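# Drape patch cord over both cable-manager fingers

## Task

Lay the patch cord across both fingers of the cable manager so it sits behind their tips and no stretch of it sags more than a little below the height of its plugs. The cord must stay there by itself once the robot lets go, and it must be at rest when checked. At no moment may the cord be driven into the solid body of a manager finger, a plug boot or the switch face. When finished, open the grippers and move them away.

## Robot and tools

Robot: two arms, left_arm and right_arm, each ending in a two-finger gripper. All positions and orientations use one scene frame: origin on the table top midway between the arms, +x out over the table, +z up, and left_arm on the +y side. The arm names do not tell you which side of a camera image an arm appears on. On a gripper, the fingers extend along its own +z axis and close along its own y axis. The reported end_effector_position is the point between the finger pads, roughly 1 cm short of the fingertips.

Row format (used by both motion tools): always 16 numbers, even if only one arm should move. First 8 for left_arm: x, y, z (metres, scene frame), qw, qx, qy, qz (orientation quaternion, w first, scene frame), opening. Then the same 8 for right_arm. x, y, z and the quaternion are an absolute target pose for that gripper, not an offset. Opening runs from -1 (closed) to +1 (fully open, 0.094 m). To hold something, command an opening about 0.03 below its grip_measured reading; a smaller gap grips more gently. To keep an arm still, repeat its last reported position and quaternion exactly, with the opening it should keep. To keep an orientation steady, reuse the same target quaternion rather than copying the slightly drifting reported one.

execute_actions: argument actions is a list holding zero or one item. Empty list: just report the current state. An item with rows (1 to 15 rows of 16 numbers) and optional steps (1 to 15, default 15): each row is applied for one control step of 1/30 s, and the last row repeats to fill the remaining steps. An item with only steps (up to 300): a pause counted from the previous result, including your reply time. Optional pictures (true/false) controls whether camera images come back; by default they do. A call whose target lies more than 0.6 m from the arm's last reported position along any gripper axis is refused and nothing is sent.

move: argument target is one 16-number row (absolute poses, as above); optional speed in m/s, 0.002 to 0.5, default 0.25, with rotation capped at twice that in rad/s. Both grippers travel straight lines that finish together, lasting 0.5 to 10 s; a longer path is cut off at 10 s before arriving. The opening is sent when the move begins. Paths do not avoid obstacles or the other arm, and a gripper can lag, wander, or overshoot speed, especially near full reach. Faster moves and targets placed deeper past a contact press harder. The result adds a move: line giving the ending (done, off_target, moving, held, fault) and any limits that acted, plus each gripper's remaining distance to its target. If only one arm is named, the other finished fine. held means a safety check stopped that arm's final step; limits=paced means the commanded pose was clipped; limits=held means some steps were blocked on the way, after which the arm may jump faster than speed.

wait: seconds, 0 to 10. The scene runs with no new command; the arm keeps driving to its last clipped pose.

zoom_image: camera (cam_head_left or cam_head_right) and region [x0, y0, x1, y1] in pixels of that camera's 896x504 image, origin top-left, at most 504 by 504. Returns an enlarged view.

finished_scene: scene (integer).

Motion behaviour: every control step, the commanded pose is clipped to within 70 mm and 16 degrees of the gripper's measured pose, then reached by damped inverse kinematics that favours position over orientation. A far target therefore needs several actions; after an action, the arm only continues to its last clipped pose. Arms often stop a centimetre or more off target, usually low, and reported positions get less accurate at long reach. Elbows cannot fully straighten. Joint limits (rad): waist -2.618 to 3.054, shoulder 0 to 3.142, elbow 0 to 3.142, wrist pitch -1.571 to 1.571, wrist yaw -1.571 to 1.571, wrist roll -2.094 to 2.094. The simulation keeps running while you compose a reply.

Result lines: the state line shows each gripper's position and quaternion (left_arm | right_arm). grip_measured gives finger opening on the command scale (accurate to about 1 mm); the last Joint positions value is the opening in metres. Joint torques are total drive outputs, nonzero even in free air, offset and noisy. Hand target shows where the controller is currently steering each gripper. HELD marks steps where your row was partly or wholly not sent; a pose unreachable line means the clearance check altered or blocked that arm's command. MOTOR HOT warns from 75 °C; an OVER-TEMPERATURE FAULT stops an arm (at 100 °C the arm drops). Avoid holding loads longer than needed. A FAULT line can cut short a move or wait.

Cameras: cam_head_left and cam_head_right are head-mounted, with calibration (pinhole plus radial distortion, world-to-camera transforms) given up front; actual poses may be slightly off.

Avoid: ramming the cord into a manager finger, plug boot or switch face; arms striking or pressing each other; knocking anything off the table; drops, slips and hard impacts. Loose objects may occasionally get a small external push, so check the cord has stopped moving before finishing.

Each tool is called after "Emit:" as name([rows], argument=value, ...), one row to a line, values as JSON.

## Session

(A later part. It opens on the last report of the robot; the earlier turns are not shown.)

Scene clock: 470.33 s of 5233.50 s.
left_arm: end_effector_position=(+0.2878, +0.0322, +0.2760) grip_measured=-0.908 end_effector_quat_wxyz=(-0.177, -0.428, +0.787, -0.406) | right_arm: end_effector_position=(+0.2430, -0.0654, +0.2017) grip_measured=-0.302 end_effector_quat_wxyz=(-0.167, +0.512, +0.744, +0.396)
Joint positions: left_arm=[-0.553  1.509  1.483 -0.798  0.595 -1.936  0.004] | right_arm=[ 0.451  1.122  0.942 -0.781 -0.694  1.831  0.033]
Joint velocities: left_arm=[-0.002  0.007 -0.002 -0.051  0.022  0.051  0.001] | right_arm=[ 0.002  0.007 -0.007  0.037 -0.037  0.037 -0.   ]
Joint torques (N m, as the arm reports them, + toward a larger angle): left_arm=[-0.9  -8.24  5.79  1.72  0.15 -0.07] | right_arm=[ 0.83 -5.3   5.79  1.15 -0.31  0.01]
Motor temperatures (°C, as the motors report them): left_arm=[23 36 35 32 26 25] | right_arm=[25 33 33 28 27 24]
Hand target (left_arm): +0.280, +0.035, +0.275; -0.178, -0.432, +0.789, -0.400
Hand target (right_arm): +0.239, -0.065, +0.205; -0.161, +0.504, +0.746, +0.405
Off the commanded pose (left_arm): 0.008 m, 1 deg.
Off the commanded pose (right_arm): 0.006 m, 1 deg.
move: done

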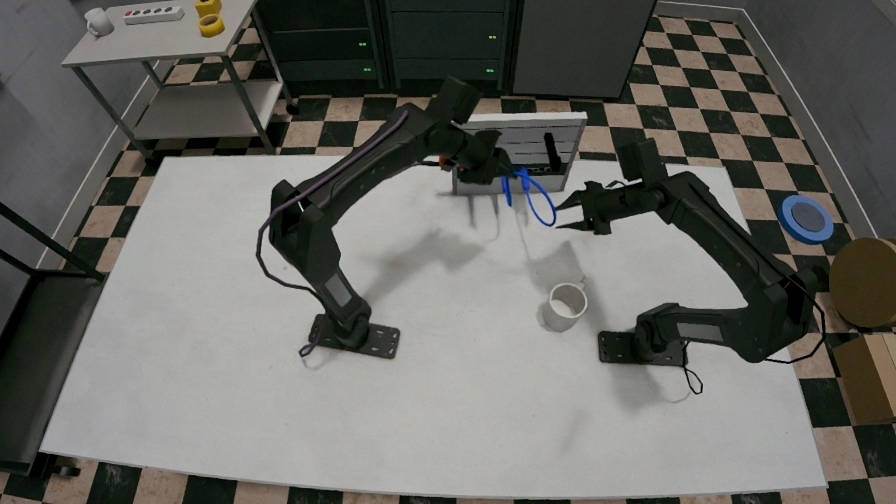

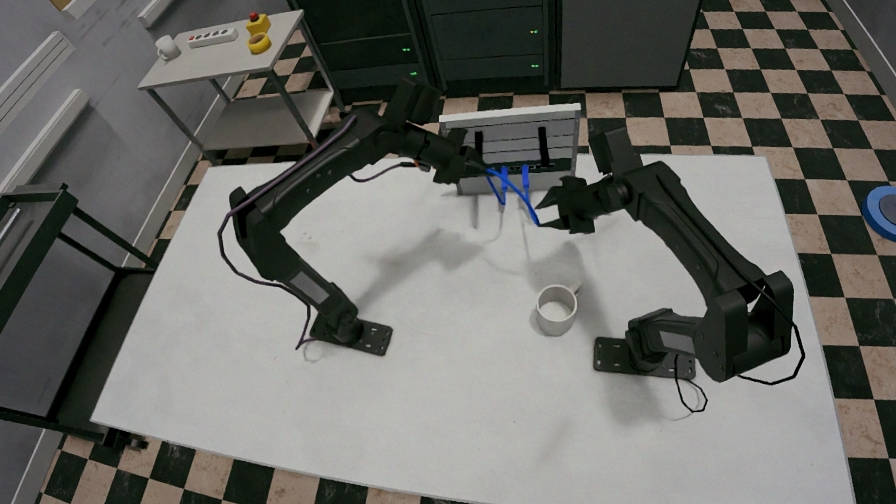

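Emit:
move(target=[0.28,0.035,0.275,-0.178,-0.432,0.789,-0.400,-0.95,0.243,-0.044,0.206,-0.162,0.503,0.745,0.404,-0.3], speed=0.02)

Emit:
zoom_image(camera="cam_head_left", region=[470,150,610,260])

Emit:
zoom_image(camera="cam_head_right", region=[470,150,610,260])

Scene clock: 472.80 s of 5233.50 s.
left_arm: end_effector_position=(+0.2879, +0.0320, +0.2762) grip_measured=-0.908 end_effector_quat_wxyz=(-0.177, -0.428, +0.787, -0.407) | right_arm: end_effector_position=(+0.2413, -0.0475, +0.2067) grip_measured=-0.302 end_effector_quat_wxyz=(-0.163, +0.506, +0.744, +0.405)
Joint positions: left_arm=[-0.553  1.509  1.483 -0.796  0.595 -1.937  0.004] | right_arm=[ 0.534  1.122  0.942 -0.708 -0.646  1.914  0.033]
Joint velocities: left_arm=[-0.007 -0.017 -0.002  0.022 -0.007 -0.051 -0.001] | right_arm=[ 0.002  0.002 -0.007 -0.007  0.081 -0.037 -0.   ]
Joint torques (N m, as the arm reports them, + toward a larger angle): left_arm=[-0.88 -8.32  5.79  1.7   0.13 -0.07] | right_arm=[ 0.84 -2.58  7.31  1.22 -0.26  0.01]
Motor temperatures (°C, as the motors report them): left_arm=[23 36 35 32 26 25] | right_arm=[25 33 33 28 26 24]
Hand target (left_arm): +0.280, +0.035, +0.275; -0.178, -0.432, +0.789, -0.400
Hand target (right_arm): +0.243, -0.044, +0.206; -0.162, +0.504, +0.746, +0.405
Off the commanded pose (left_arm): 0.009 m, 1 deg.
Off the commanded pose (right_arm): 0.004 m, 0 deg.
move: done

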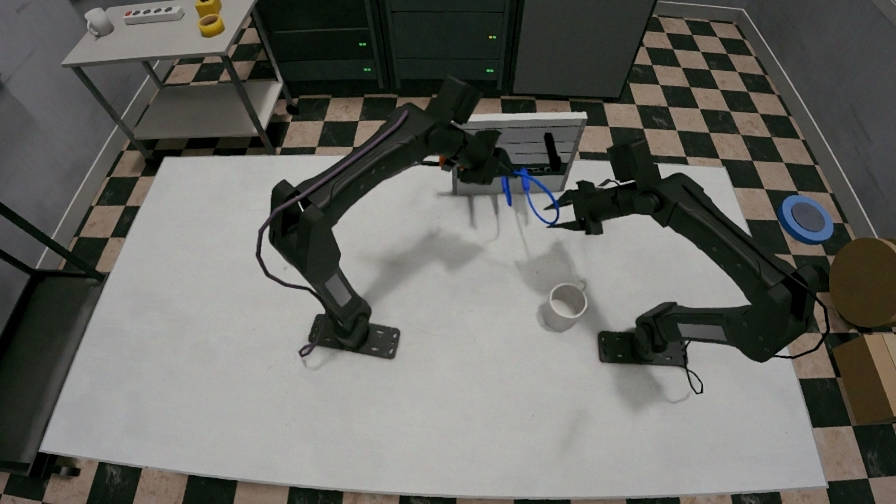

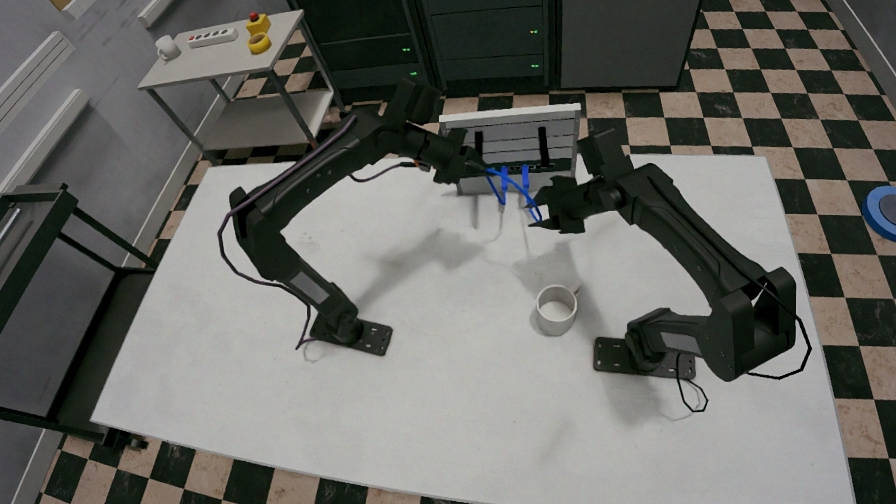

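Region (470, 150, 610, 260) of cam_head_left's 896x504 image, scaled by 3.600, with more detail than that image has; it fills the top 396 rows of this view, and the rest is white.

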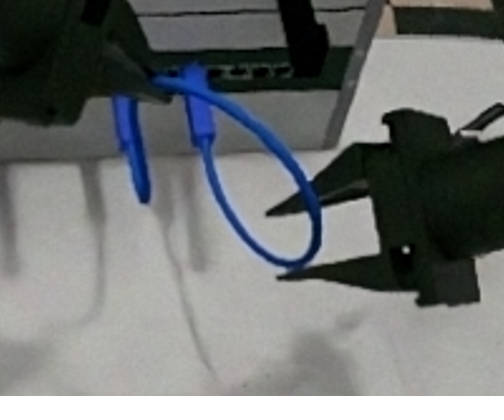

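Region (470, 150, 610, 260) of cam_head_right's 896x504 image, scaled by 3.600, with more detail than that image has; it fills the top 396 rows of this view, and the rest is white.

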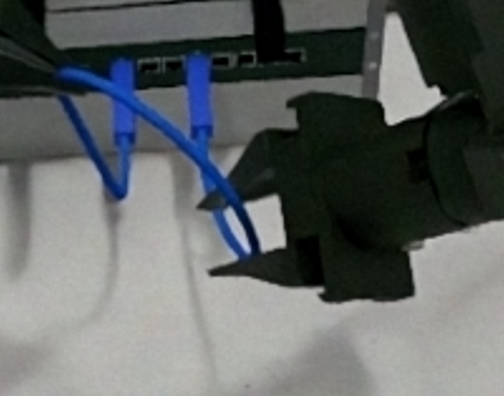

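Emit:
move(target=[0.28,0.035,0.275,-0.178,-0.432,0.789,-0.400,-0.95,0.243,-0.05,0.206,-0.162,0.503,0.745,0.404,-0.95], speed=0.02)

Emit:
move(target=[0.28,0.033,0.278,-0.178,-0.432,0.789,-0.400,-0.95,0.28,-0.07,0.265,-0.162,0.503,0.745,0.404,-0.95], speed=0.025)

Emit:
zoom_image(camera="cam_head_left", region=[400,90,620,250])

Emit:
zoom_image(camera="cam_head_right", region=[400,90,620,250])

Scene clock: 474.80 s of 5233.50 s.
left_arm: end_effector_position=(+0.2880, +0.0320, +0.2763) grip_measured=-0.908 end_effector_quat_wxyz=(-0.177, -0.428, +0.787, -0.407) | right_arm: end_effector_position=(+0.2428, -0.0484, +0.2068) grip_measured=-0.925 end_effector_quat_wxyz=(-0.159, +0.504, +0.745, +0.406)
Joint positions: left_arm=[-0.553  1.509  1.483 -0.796  0.595 -1.937  0.004] | right_arm=[ 0.53   1.122  0.942 -0.706 -0.645  1.904  0.004]
Joint velocities: left_arm=[ 0.002 -0.017 -0.002  0.007 -0.007 -0.037 -0.001] | right_arm=[-0.007 -0.007 -0.007 -0.066 -0.037 -0.022 -0.   ]
Joint torques (N m, as the arm reports them, + toward a larger angle): left_arm=[-0.89 -8.27  5.78  1.7   0.15 -0.06] | right_arm=[-1.04 -3.14  7.13  1.07 -0.42 -0.12]
Motor temperatures (°C, as the motors report them): left_arm=[23 36 35 32 26 25] | right_arm=[25 32 33 28 26 24]
Hand target (left_arm): +0.280, +0.035, +0.275; -0.178, -0.432, +0.789, -0.400
Hand target (right_arm): +0.243, -0.050, +0.206; -0.162, +0.504, +0.746, +0.405
Off the commanded pose (left_arm): 0.009 m, 1 deg.
Off the commanded pose (right_arm): 0.002 m, 0 deg.
move: done

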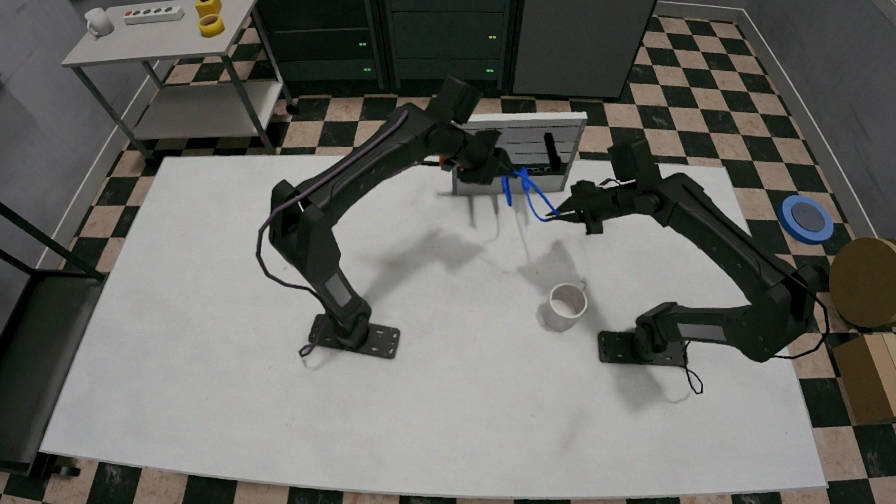

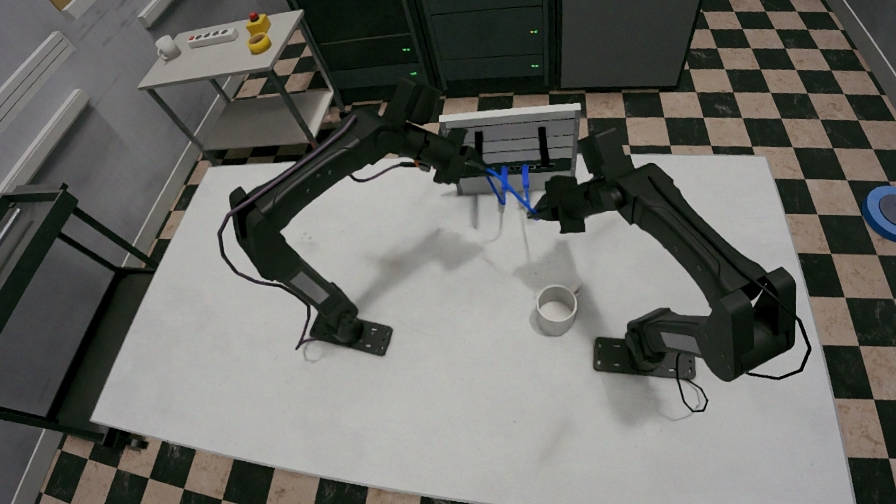

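Scene clock: 477.93 s of 5233.50 s.
left_arm: end_effector_position=(+0.2859, +0.0311, +0.2755) grip_measured=-0.908 end_effector_quat_wxyz=(-0.178, -0.429, +0.788, -0.404) | right_arm: end_effector_position=(+0.2784, -0.0712, +0.2539) grip_measured=-0.925 end_effector_quat_wxyz=(-0.159, +0.511, +0.746, +0.395)
Joint positions: left_arm=[-0.56   1.509  1.483 -0.799  0.592 -1.941  0.004] | right_arm=[ 0.376  1.279  1.261 -0.995 -0.72   1.741  0.004]
Joint velocities: left_arm=[-0.002 -0.022  0.002  0.007  0.007 -0.037 -0.   ] | right_arm=[-0.017 -0.007 -0.012 -0.007 -0.066 -0.022 -0.   ]
Joint torques (N m, as the arm reports them, + toward a larger angle): left_arm=[-0.74 -7.7   7.02  1.66  0.18 -0.05] | right_arm=[-1.01 -3.66  9.64  0.85 -0.65 -0.08]
Motor temperatures (°C, as the motors report them): left_arm=[23 36 35 32 26 25] | right_arm=[25 32 34 28 26 24]
Hand target (left_arm): +0.280, +0.033, +0.278; -0.178, -0.432, +0.789, -0.400
Hand target (right_arm): +0.280, -0.070, +0.265; -0.162, +0.504, +0.746, +0.405
Off the commanded pose (left_arm): 0.007 m, 1 deg.
Off the commanded pose (right_arm): 0.011 m, 1 deg.
move: off_target (right_arm)

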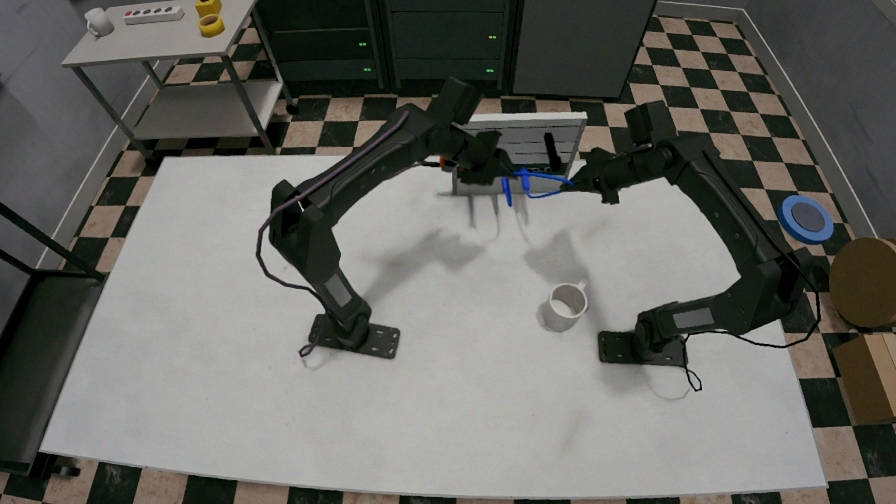

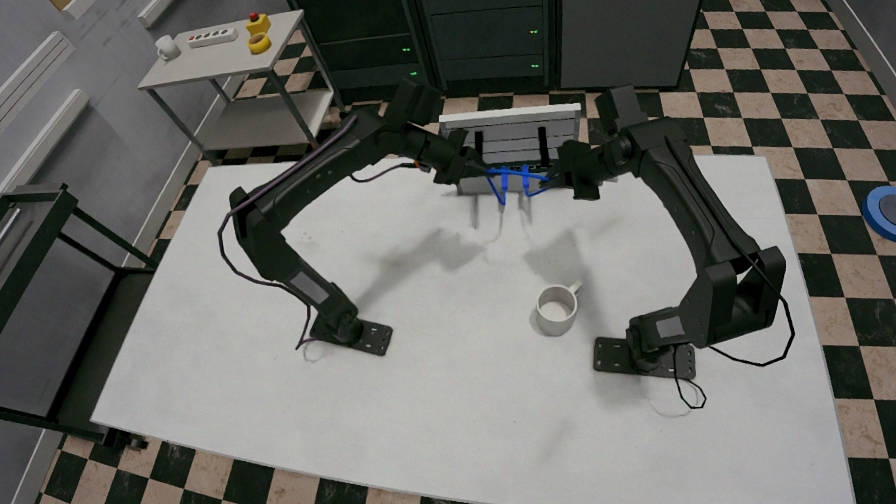

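Region (400, 90, 620, 250) of cam_head_left's 896x504 image, scaled by 2.291, with more detail than that image has; it fills the top 367 rows of this view, and the rest is white.

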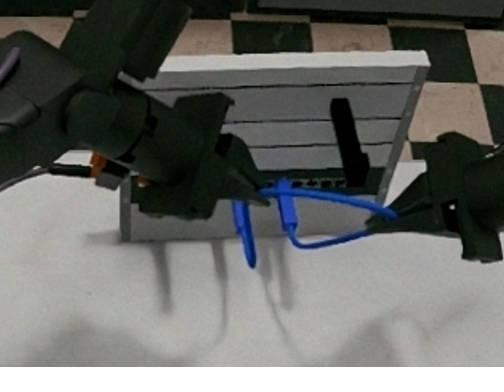

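Region (400, 90, 620, 250) of cam_head_right's 896x504 image, scaled by 2.291, with more detail than that image has; it fills the top 367 rows of this view, and the rest is white.

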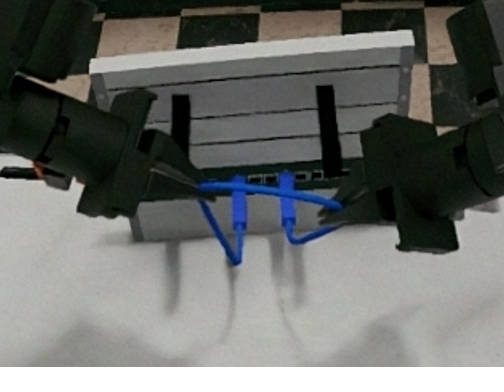

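Emit:
move(target=[0.29,0.028,0.285,-0.178,-0.432,0.789,-0.400,-0.95,0.302,-0.076,0.293,-0.162,0.503,0.745,0.404,-0.95], speed=0.02)

Emit:
zoom_image(camera="cam_head_left", region=[400,90,620,250])

Emit:
zoom_image(camera="cam_head_right", region=[400,90,620,250])

Scene clock: 481.40 s of 5233.50 s.
left_arm: end_effector_position=(+0.2885, +0.0289, +0.2870) grip_measured=-0.908 end_effector_quat_wxyz=(-0.177, -0.427, +0.787, -0.408) | right_arm: end_effector_position=(+0.3036, -0.0792, +0.2692) grip_measured=-0.925 end_effector_quat_wxyz=(-0.157, +0.522, +0.748, +0.377)
Joint positions: left_arm=[-0.56   1.525  1.539 -0.83   0.592 -1.942  0.004] | right_arm=[ 0.327  1.406  1.451 -1.13  -0.719  1.68   0.004]
Joint velocities: left_arm=[ 0.012  0.002 -0.012 -0.095  0.037 -0.066  0.   ] | right_arm=[-0.002 -0.007 -0.012 -0.139  0.081 -0.051 -0.001]
Joint torques (N m, as the arm reports them, + toward a larger angle): left_arm=[-0.18 -5.32  8.35  1.74  0.19  0.01] | right_arm=[-1.16 -5.82 10.54  0.74 -0.97 -0.04]
Motor temperatures (°C, as the motors report them): left_arm=[23 36 35 32 26 25] | right_arm=[25 32 34 28 27 24]
Hand target (left_arm): +0.290, +0.028, +0.285; -0.178, -0.432, +0.788, -0.400
Hand target (right_arm): +0.302, -0.077, +0.292; -0.161, +0.504, +0.746, +0.405
Off the commanded pose (left_arm): 0.003 m, 1 deg.
Off the commanded pose (right_arm): 0.024 m, 4 deg.
move: off_target (right_arm)

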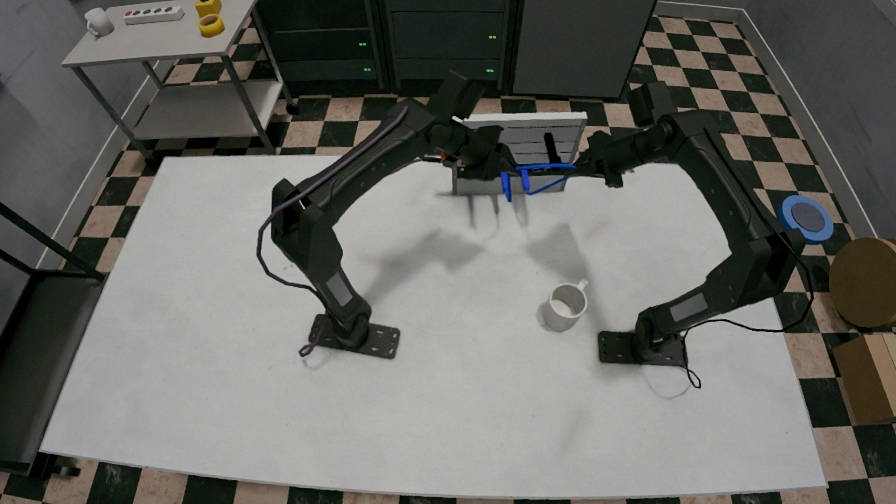

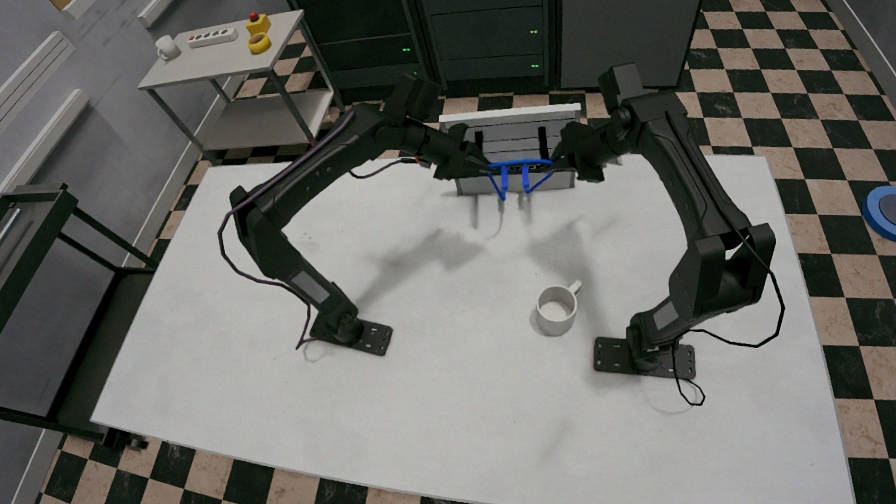

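Region (400, 90, 620, 250) of cam_head_left's 896x504 image, scaled by 2.291, with more detail than that image has; it fills the top 367 rows of this view, and the rest is white.

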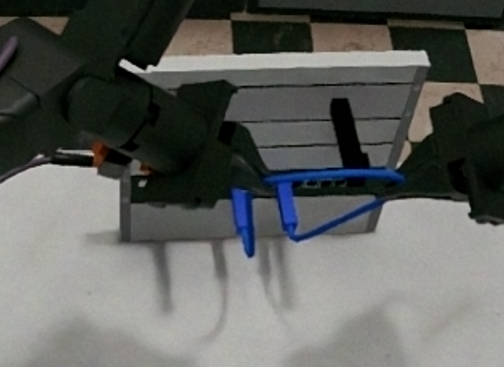

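Region (400, 90, 620, 250) of cam_head_right's 896x504 image, scaled by 2.291, with more detail than that image has; it fills the top 367 rows of this view, and the rest is white.

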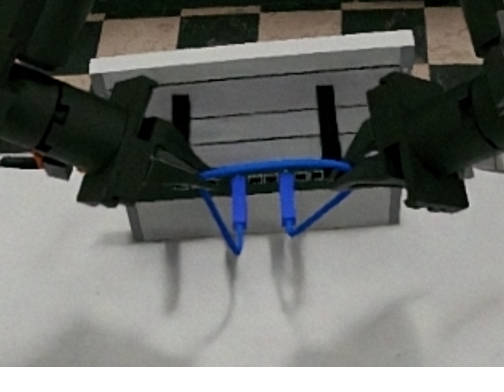

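Emit:
move(target=[0.325,0.028,0.285,-0.178,-0.432,0.789,-0.400,-0.95,0.33,-0.075,0.289,-0.162,0.503,0.745,0.404,-0.95], speed=0.012)

Emit:
zoom_image(camera="cam_head_left", region=[400,90,620,250])

Emit:
zoom_image(camera="cam_head_right", region=[400,90,620,250])

Scene clock: 485.83 s of 5233.50 s.
left_arm: end_effector_position=(+0.3222, +0.0266, +0.2864) grip_measured=-0.908 end_effector_quat_wxyz=(-0.174, -0.432, +0.787, -0.405) | right_arm: end_effector_position=(+0.3263, -0.0759, +0.2753) grip_measured=-0.925 end_effector_quat_wxyz=(-0.164, +0.514, +0.747, +0.388)
Joint positions: left_arm=[-0.503  1.639  1.664 -0.875  0.621 -1.893  0.004] | right_arm=[ 0.304  1.493  1.538 -1.134 -0.756  1.652  0.004]
Joint velocities: left_arm=[ 0.007  0.002 -0.007 -0.022 -0.007  0.007 -0.001] | right_arm=[-0.017  0.012  0.032 -0.037 -0.037  0.037  0.   ]
Joint torques (N m, as the arm reports them, + toward a larger angle): left_arm=[ 0.71 -6.19  8.16  1.63  0.44  0.14] | right_arm=[-1.1  -5.5   9.55  0.83 -0.69 -0.08]
Motor temperatures (°C, as the motors report them): left_arm=[23 35 35 32 26 25] | right_arm=[25 32 35 28 27 24]
Hand target (left_arm): +0.325, +0.028, +0.285; -0.178, -0.432, +0.788, -0.400
Hand target (right_arm): +0.330, -0.075, +0.289; -0.162, +0.504, +0.746, +0.405
Off the commanded pose (left_arm): 0.003 m, 1 deg.
Off the commanded pose (right_arm): 0.014 m, 2 deg.
move: off_target (right_arm)

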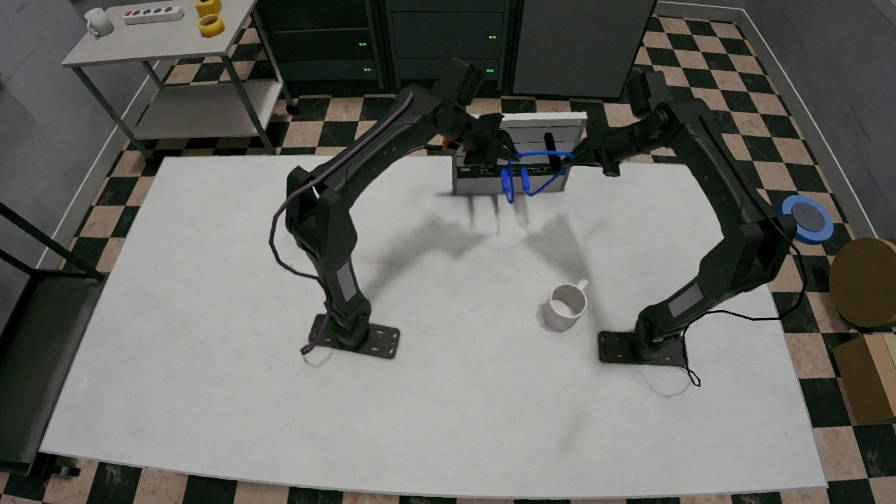

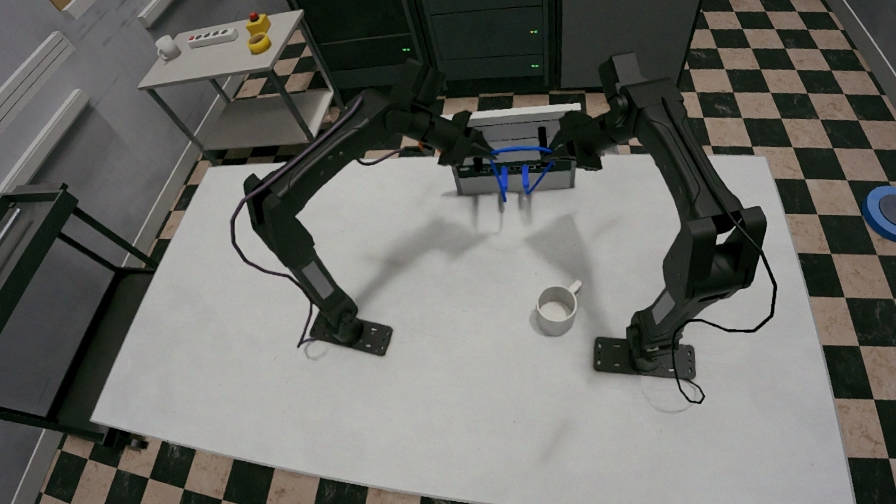

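Region (400, 90, 620, 250) of cam_head_left's 896x504 image, scaled by 2.291, with more detail than that image has; it fills the top 367 rows of this view, and the rest is white.

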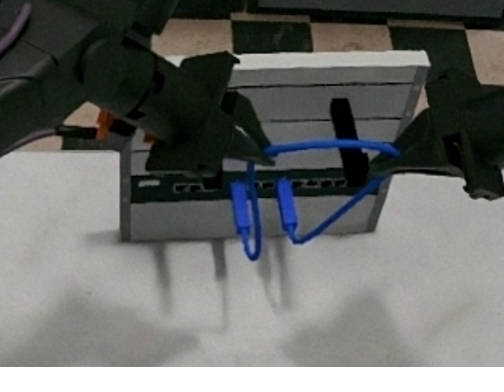

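Region (400, 90, 620, 250) of cam_head_right's 896x504 image, scaled by 2.291, with more detail than that image has; it fills the top 367 rows of this view, and the rest is white.

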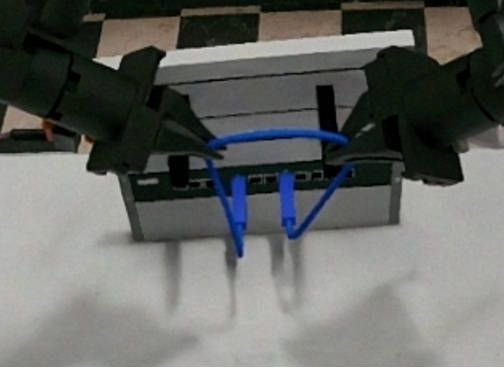

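Emit:
move(target=[0.352,0.025,0.275,-0.178,-0.432,0.789,-0.400,-0.95,0.355,-0.082,0.278,-0.162,0.503,0.745,0.404,-0.95], speed=0.014)

Emit:
move(target=[0.356,0.022,0.268,-0.178,-0.432,0.789,-0.400,-0.95,0.362,-0.086,0.245,-0.162,0.503,0.745,0.404,-0.95], speed=0.014)

Emit:
zoom_image(camera="cam_head_left", region=[400,90,620,250])

Emit:
zoom_image(camera="cam_head_right", region=[400,90,620,250])

Scene clock: 489.80 s of 5233.50 s.
left_arm: end_effector_position=(+0.3487, +0.0233, +0.2769) grip_measured=-0.908 end_effector_quat_wxyz=(-0.174, -0.432, +0.787, -0.405) | right_arm: end_effector_position=(+0.3489, -0.0822, +0.2677) grip_measured=-0.925 end_effector_quat_wxyz=(-0.167, +0.512, +0.746, +0.391)
Joint positions: left_arm=[-0.464  1.728  1.729 -0.874  0.646 -1.856  0.004] | right_arm=[ 0.26   1.572  1.582 -1.136 -0.785  1.598  0.004]
Joint velocities: left_arm=[ 0.012  0.002  0.002 -0.037  0.066  0.037  0.   ] | right_arm=[ 0.007  0.007  0.002 -0.081 -0.022  0.066 -0.001]
Joint torques (N m, as the arm reports them, + toward a larger angle): left_arm=[ 0.75 -7.15  8.35  1.58  0.46  0.12] | right_arm=[-1.08 -5.71  9.33  0.79 -0.59 -0.11]
Motor temperatures (°C, as the motors report them): left_arm=[23 35 36 32 26 25] | right_arm=[25 32 35 28 27 24]
Hand target (left_arm): +0.352, +0.025, +0.275; -0.178, -0.432, +0.788, -0.400
Hand target (right_arm): +0.355, -0.083, +0.278; -0.162, +0.504, +0.746, +0.405
Off the commanded pose (left_arm): 0.004 m, 1 deg.
Off the commanded pose (right_arm): 0.012 m, 2 deg.
move: off_target (right_arm)

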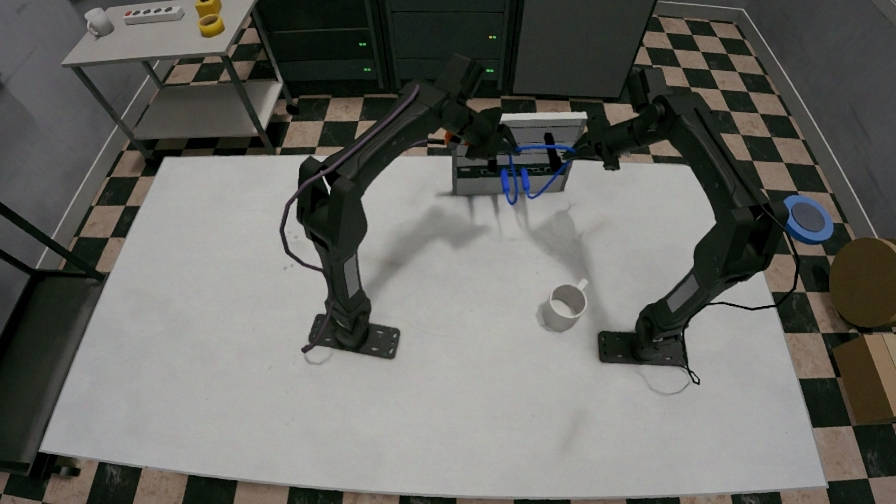

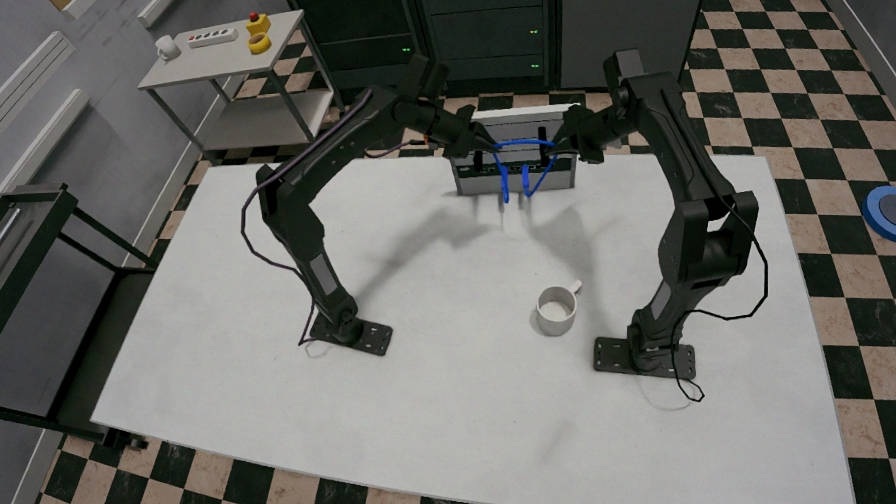

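Scene clock: 491.97 s of 5233.50 s.
left_arm: end_effector_position=(+0.3518, +0.0210, +0.2715) grip_measured=-0.908 end_effector_quat_wxyz=(-0.176, -0.432, +0.788, -0.402) | right_arm: end_effector_position=(+0.3582, -0.0851, +0.2502) grip_measured=-0.925 end_effector_quat_wxyz=(-0.158, +0.505, +0.748, +0.401)
Joint positions: left_arm=[-0.464  1.744  1.729 -0.865  0.647 -1.855  0.004] | right_arm=[ 0.243  1.572  1.501 -1.04  -0.794  1.575  0.004]
Joint velocities: left_arm=[ 0.007  0.007 -0.012 -0.022 -0.037 -0.022 -0.001] | right_arm=[-0.007 -0.007 -0.027 -0.022  0.022 -0.022 -0.001]
Joint torques (N m, as the arm reports them, + toward a larger angle): left_arm=[ 0.74 -7.36  7.52  1.72  0.4   0.12] | right_arm=[-1.07 -5.82  5.49  0.98 -0.57 -0.09]
Motor temperatures (°C, as the motors report them): left_arm=[23 35 35 32 26 25] | right_arm=[25 32 35 28 27 24]
Hand target (left_arm): +0.356, +0.022, +0.268; -0.178, -0.432, +0.789, -0.400
Hand target (right_arm): +0.362, -0.086, +0.245; -0.162, +0.504, +0.746, +0.404
Off the commanded pose (left_arm): 0.006 m, 0 deg.
Off the commanded pose (right_arm): 0.007 m, 1 deg.
move: done

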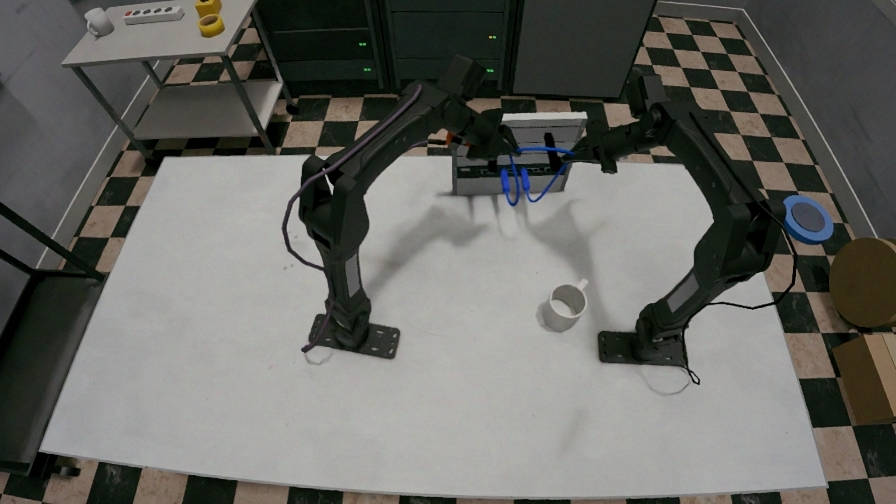

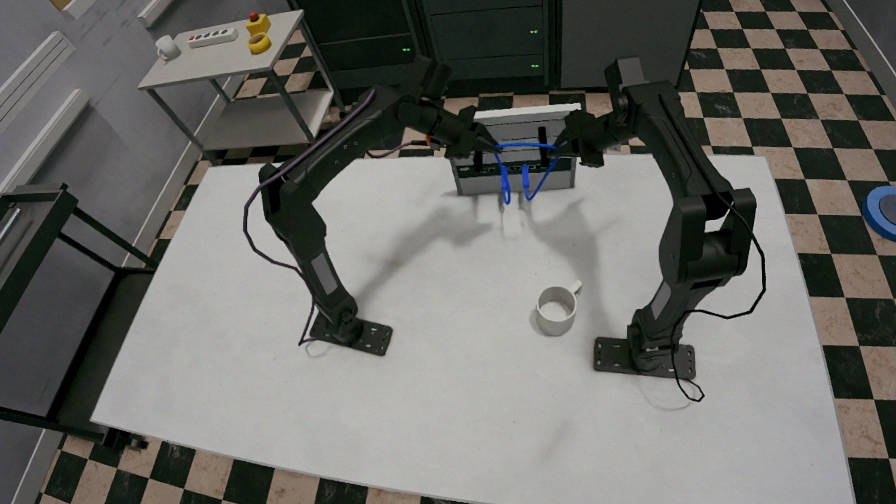

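Region (400, 90, 620, 250) of cam_head_left's 896x504 image, scaled by 2.291, with more detail than that image has; it fills the top 367 rows of this view, and the rest is white.

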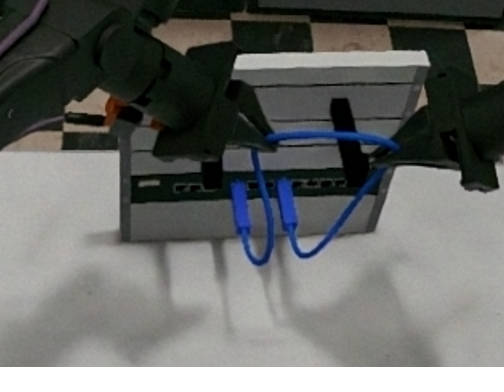

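Region (400, 90, 620, 250) of cam_head_right's 896x504 image, scaled by 2.291, with more detail than that image has; it fills the top 367 rows of this view, and the rest is white.

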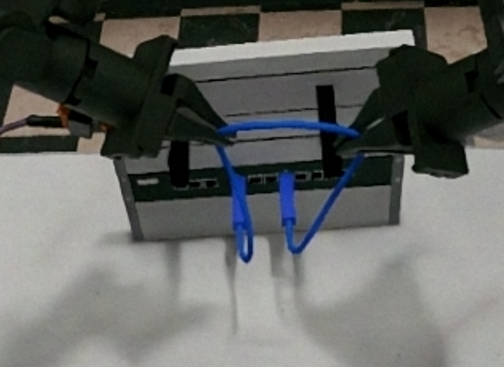

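Emit:
move(target=[0.355,0.035,0.278,-0.178,-0.432,0.789,-0.400,-0.95,0.36,-0.06,0.278,-0.162,0.503,0.745,0.404,-0.95], speed=0.012)

Emit:
zoom_image(camera="cam_head_left", region=[400,90,620,250])

Emit:
zoom_image(camera="cam_head_right", region=[400,90,620,250])

Scene clock: 497.47 s of 5233.50 s.
left_arm: end_effector_position=(+0.3549, +0.0317, +0.2719) grip_measured=-0.908 end_effector_quat_wxyz=(-0.177, -0.435, +0.788, -0.398) | right_arm: end_effector_position=(+0.3587, -0.0650, +0.2696) grip_measured=-0.925 end_effector_quat_wxyz=(-0.164, +0.512, +0.743, +0.399)
Joint positions: left_arm=[-0.435  1.744  1.741 -0.906  0.664 -1.827  0.004] | right_arm=[ 0.306  1.597  1.599 -1.063 -0.767  1.671  0.004]
Joint velocities: left_arm=[-0.002  0.002  0.017 -0.007 -0.037 -0.007 -0.   ] | right_arm=[-0.007 -0.022  0.007 -0.007  0.066  0.007  0.001]
Joint torques (N m, as the arm reports them, + toward a larger angle): left_arm=[ 0.69 -8.84  8.09  1.53  0.43  0.15] | right_arm=[ 0.9  -6.05  9.45  0.84 -0.41  0.01]
Motor temperatures (°C, as the motors report them): left_arm=[23 36 36 32 26 25] | right_arm=[25 32 35 28 27 24]
Hand target (left_arm): +0.355, +0.035, +0.278; -0.178, -0.432, +0.788, -0.400
Hand target (right_arm): +0.360, -0.060, +0.278; -0.162, +0.503, +0.746, +0.405
Off the commanded pose (left_arm): 0.007 m, 0 deg.
Off the commanded pose (right_arm): 0.010 m, 1 deg.
move: done

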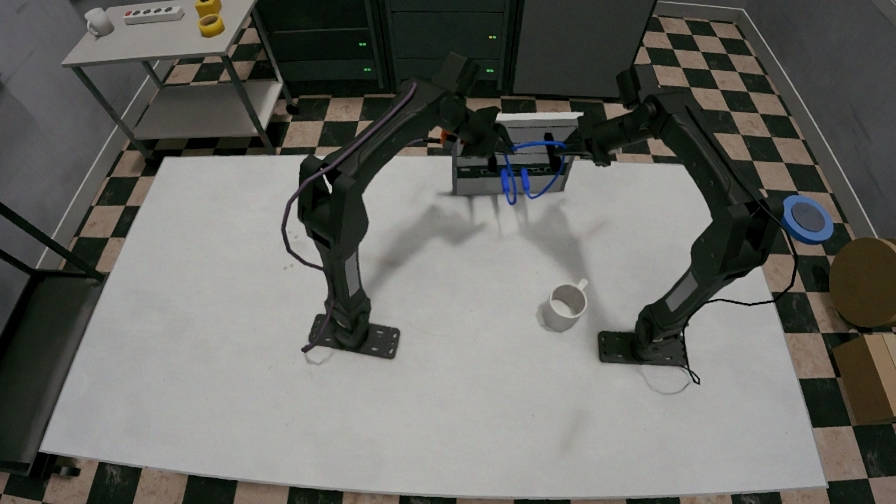

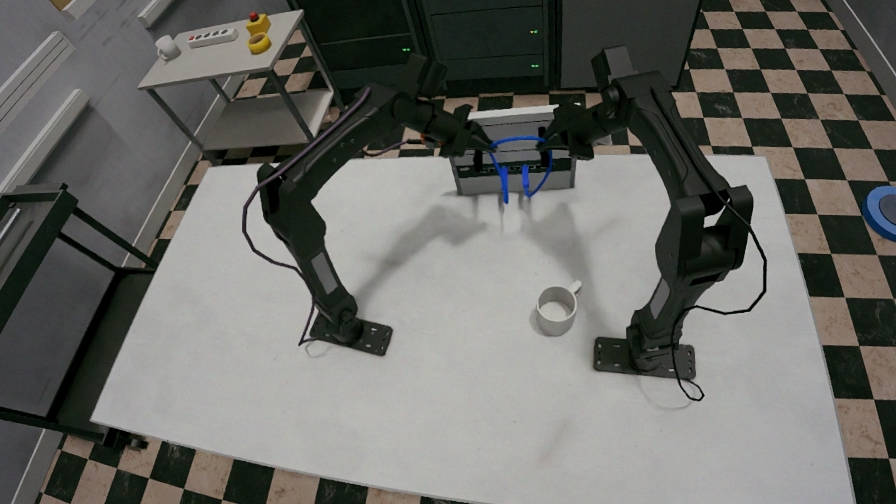

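Region (400, 90, 620, 250) of cam_head_left's 896x504 image, scaled by 2.291, with more detail than that image has; it fills the top 367 rows of this view, and the rest is white.

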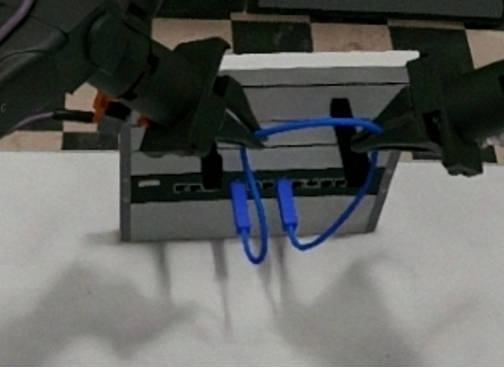

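Region (400, 90, 620, 250) of cam_head_right's 896x504 image, scaled by 2.291, with more detail than that image has; it fills the top 367 rows of this view, and the rest is white.

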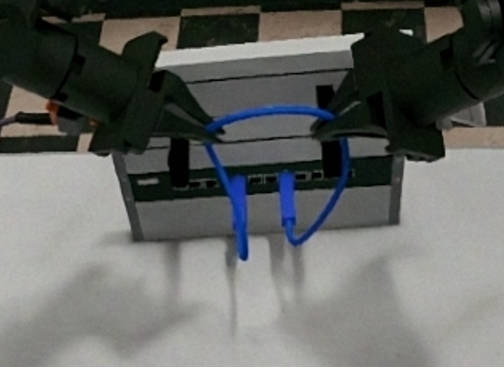

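Emit:
move(target=[0.355,0.022,0.268,-0.178,-0.432,0.789,-0.400,-0.95,0.362,-0.088,0.262,-0.162,0.503,0.745,0.404,-0.95], speed=0.015)

Emit:
move(target=[0.355,0.015,0.262,-0.178,-0.432,0.789,-0.400,-0.95,0.362,-0.086,0.225,-0.162,0.503,0.745,0.404,-0.95], speed=0.015)

Emit:
zoom_image(camera="cam_head_left", region=[400,90,620,250])

Emit:
zoom_image(camera="cam_head_right", region=[400,90,620,250])

Scene clock: 504.13 s of 5233.50 s.
left_arm: end_effector_position=(+0.3563, +0.0243, +0.2773) grip_measured=-0.908 end_effector_quat_wxyz=(-0.173, -0.425, +0.787, -0.412) | right_arm: end_effector_position=(+0.3641, -0.0858, +0.2648) grip_measured=-0.925 end_effector_quat_wxyz=(-0.154, +0.503, +0.748, +0.405)
Joint positions: left_arm=[-0.447  1.744  1.741 -0.865  0.664 -1.836  0.004] | right_arm=[ 0.238  1.597  1.582 -1.089 -0.796  1.571  0.004]
Joint velocities: left_arm=[ 0.007  0.002 -0.012 -0.007  0.037 -0.066 -0.   ] | right_arm=[-0.017  0.007  0.012 -0.022  0.022 -0.066  0.001]
Joint torques (N m, as the arm reports them, + toward a larger angle): left_arm=[-0.74 -7.75  6.28  1.75  0.19 -0.08] | right_arm=[-1.16 -6.86  5.51  0.78 -0.59 -0.07]
Motor temperatures (°C, as the motors report them): left_arm=[23 37 36 32 26 25] | right_arm=[25 33 35 28 26 24]
Hand target (left_arm): +0.355, +0.022, +0.268; -0.178, -0.432, +0.789, -0.400
Hand target (right_arm): +0.362, -0.088, +0.262; -0.162, +0.504, +0.746, +0.404
Off the commanded pose (left_arm): 0.010 m, 2 deg.
Off the commanded pose (right_arm): 0.004 m, 1 deg.
After step 90, 1.80 s passed at rest.
move: done

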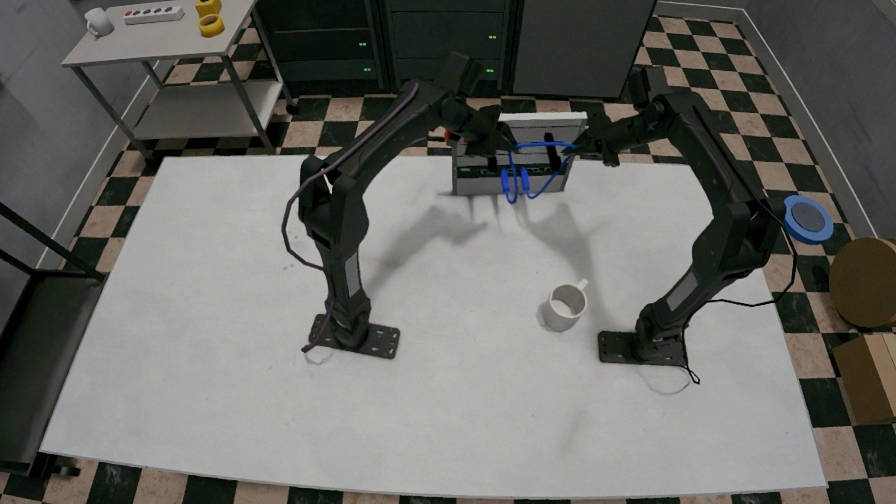

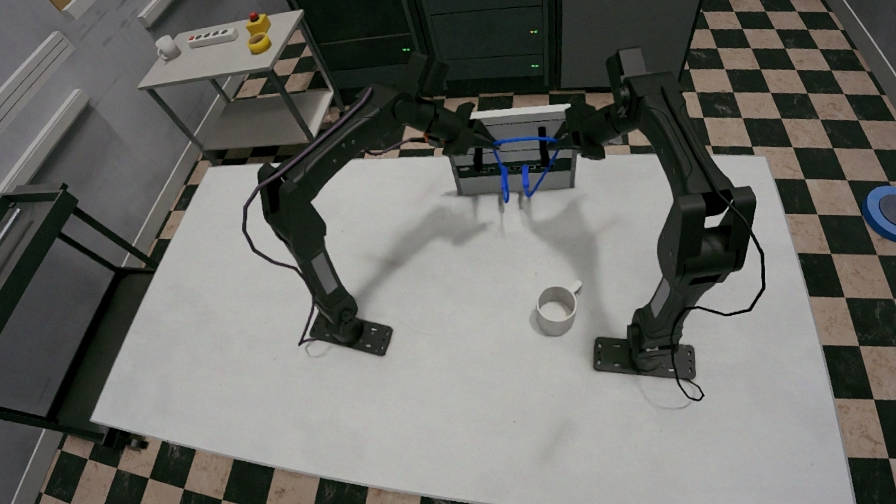

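Scene clock: 507.00 s of 5233.50 s.
left_arm: end_effector_position=(+0.3563, +0.0175, +0.2809) grip_measured=-0.908 end_effector_quat_wxyz=(-0.170, -0.420, +0.786, -0.421) | right_arm: end_effector_position=(+0.3633, -0.0856, +0.2367) grip_measured=-0.925 end_effector_quat_wxyz=(-0.163, +0.501, +0.743, +0.413)
Joint positions: left_arm=[-0.462  1.744  1.741 -0.835  0.656 -1.851  0.004] | right_arm=[ 0.229  1.577  1.435 -0.962 -0.825  1.571  0.004]
Joint velocities: left_arm=[-0.002 -0.002 -0.002 -0.022  0.066 -0.081 -0.   ] | right_arm=[-0.002  0.002  0.007 -0.037  0.007  0.037 -0.001]
Joint torques (N m, as the arm reports them, + toward a larger angle): left_arm=[-0.81 -7.11  5.08  1.81  0.17 -0.06] | right_arm=[ 0.35 -6.71  3.93  0.99 -0.26 -0.05]
Motor temperatures (°C, as the motors report them): left_arm=[23 37 35 32 26 25] | right_arm=[25 33 34 28 26 24]
Hand target (left_arm): +0.355, +0.015, +0.262; -0.178, -0.432, +0.789, -0.400
Hand target (right_arm): +0.361, -0.086, +0.225; -0.162, +0.503, +0.746, +0.404
Off the commanded pose (left_arm): 0.019 m, 3 deg.
Off the commanded pose (right_arm): 0.012 m, 1 deg.
move: off_target (left_arm, right_arm)

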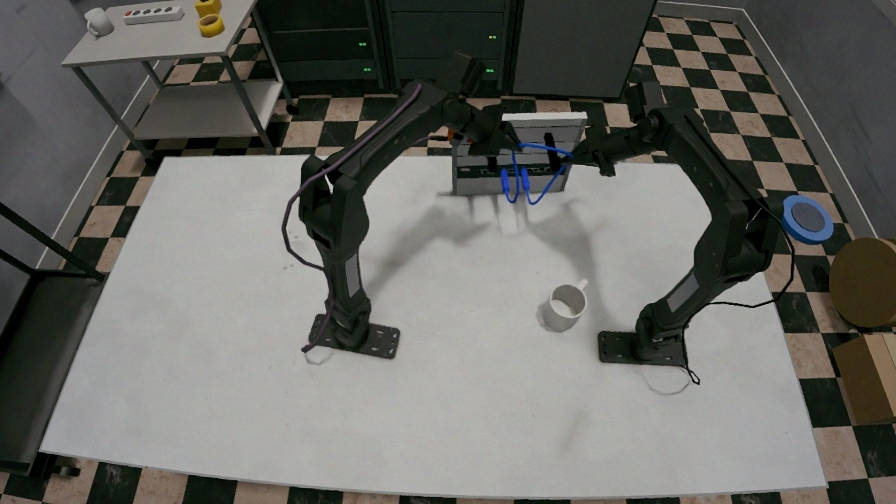

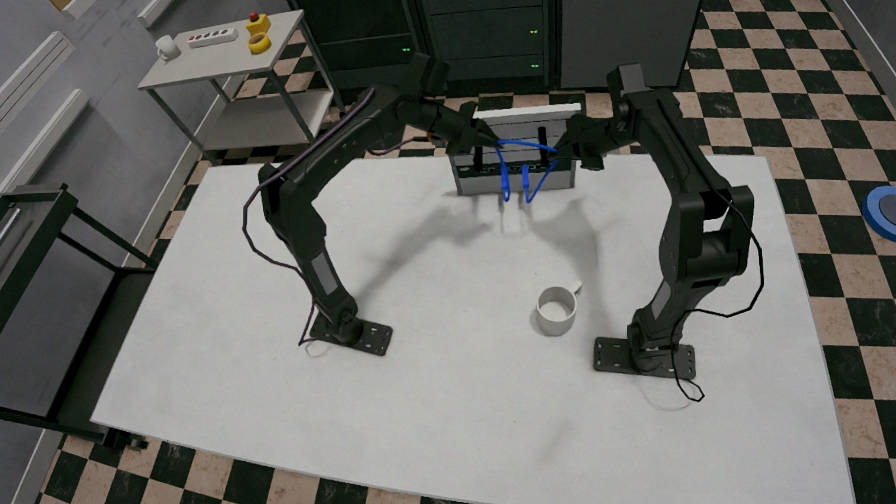

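Region (400, 90, 620, 250) of cam_head_left's 896x504 image, scaled by 2.291, with more detail than that image has; it fills the top 367 rows of this view, and the rest is white.

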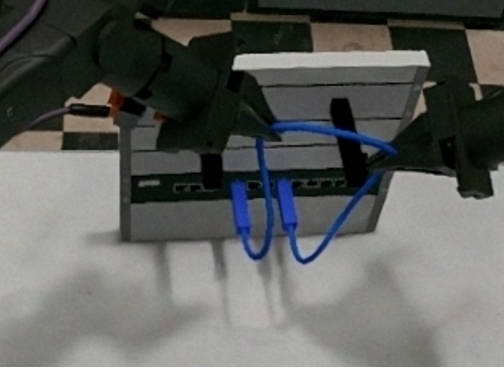

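Region (400, 90, 620, 250) of cam_head_right's 896x504 image, scaled by 2.291, with more detail than that image has; it fills the top 367 rows of this view, and the rest is white.

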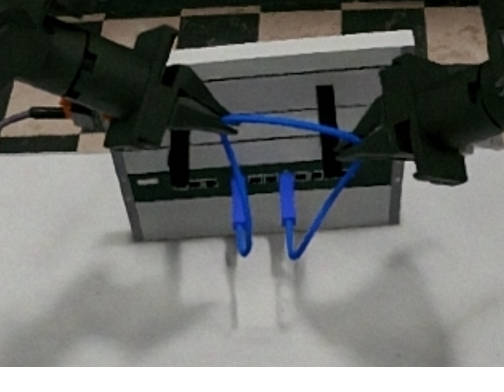

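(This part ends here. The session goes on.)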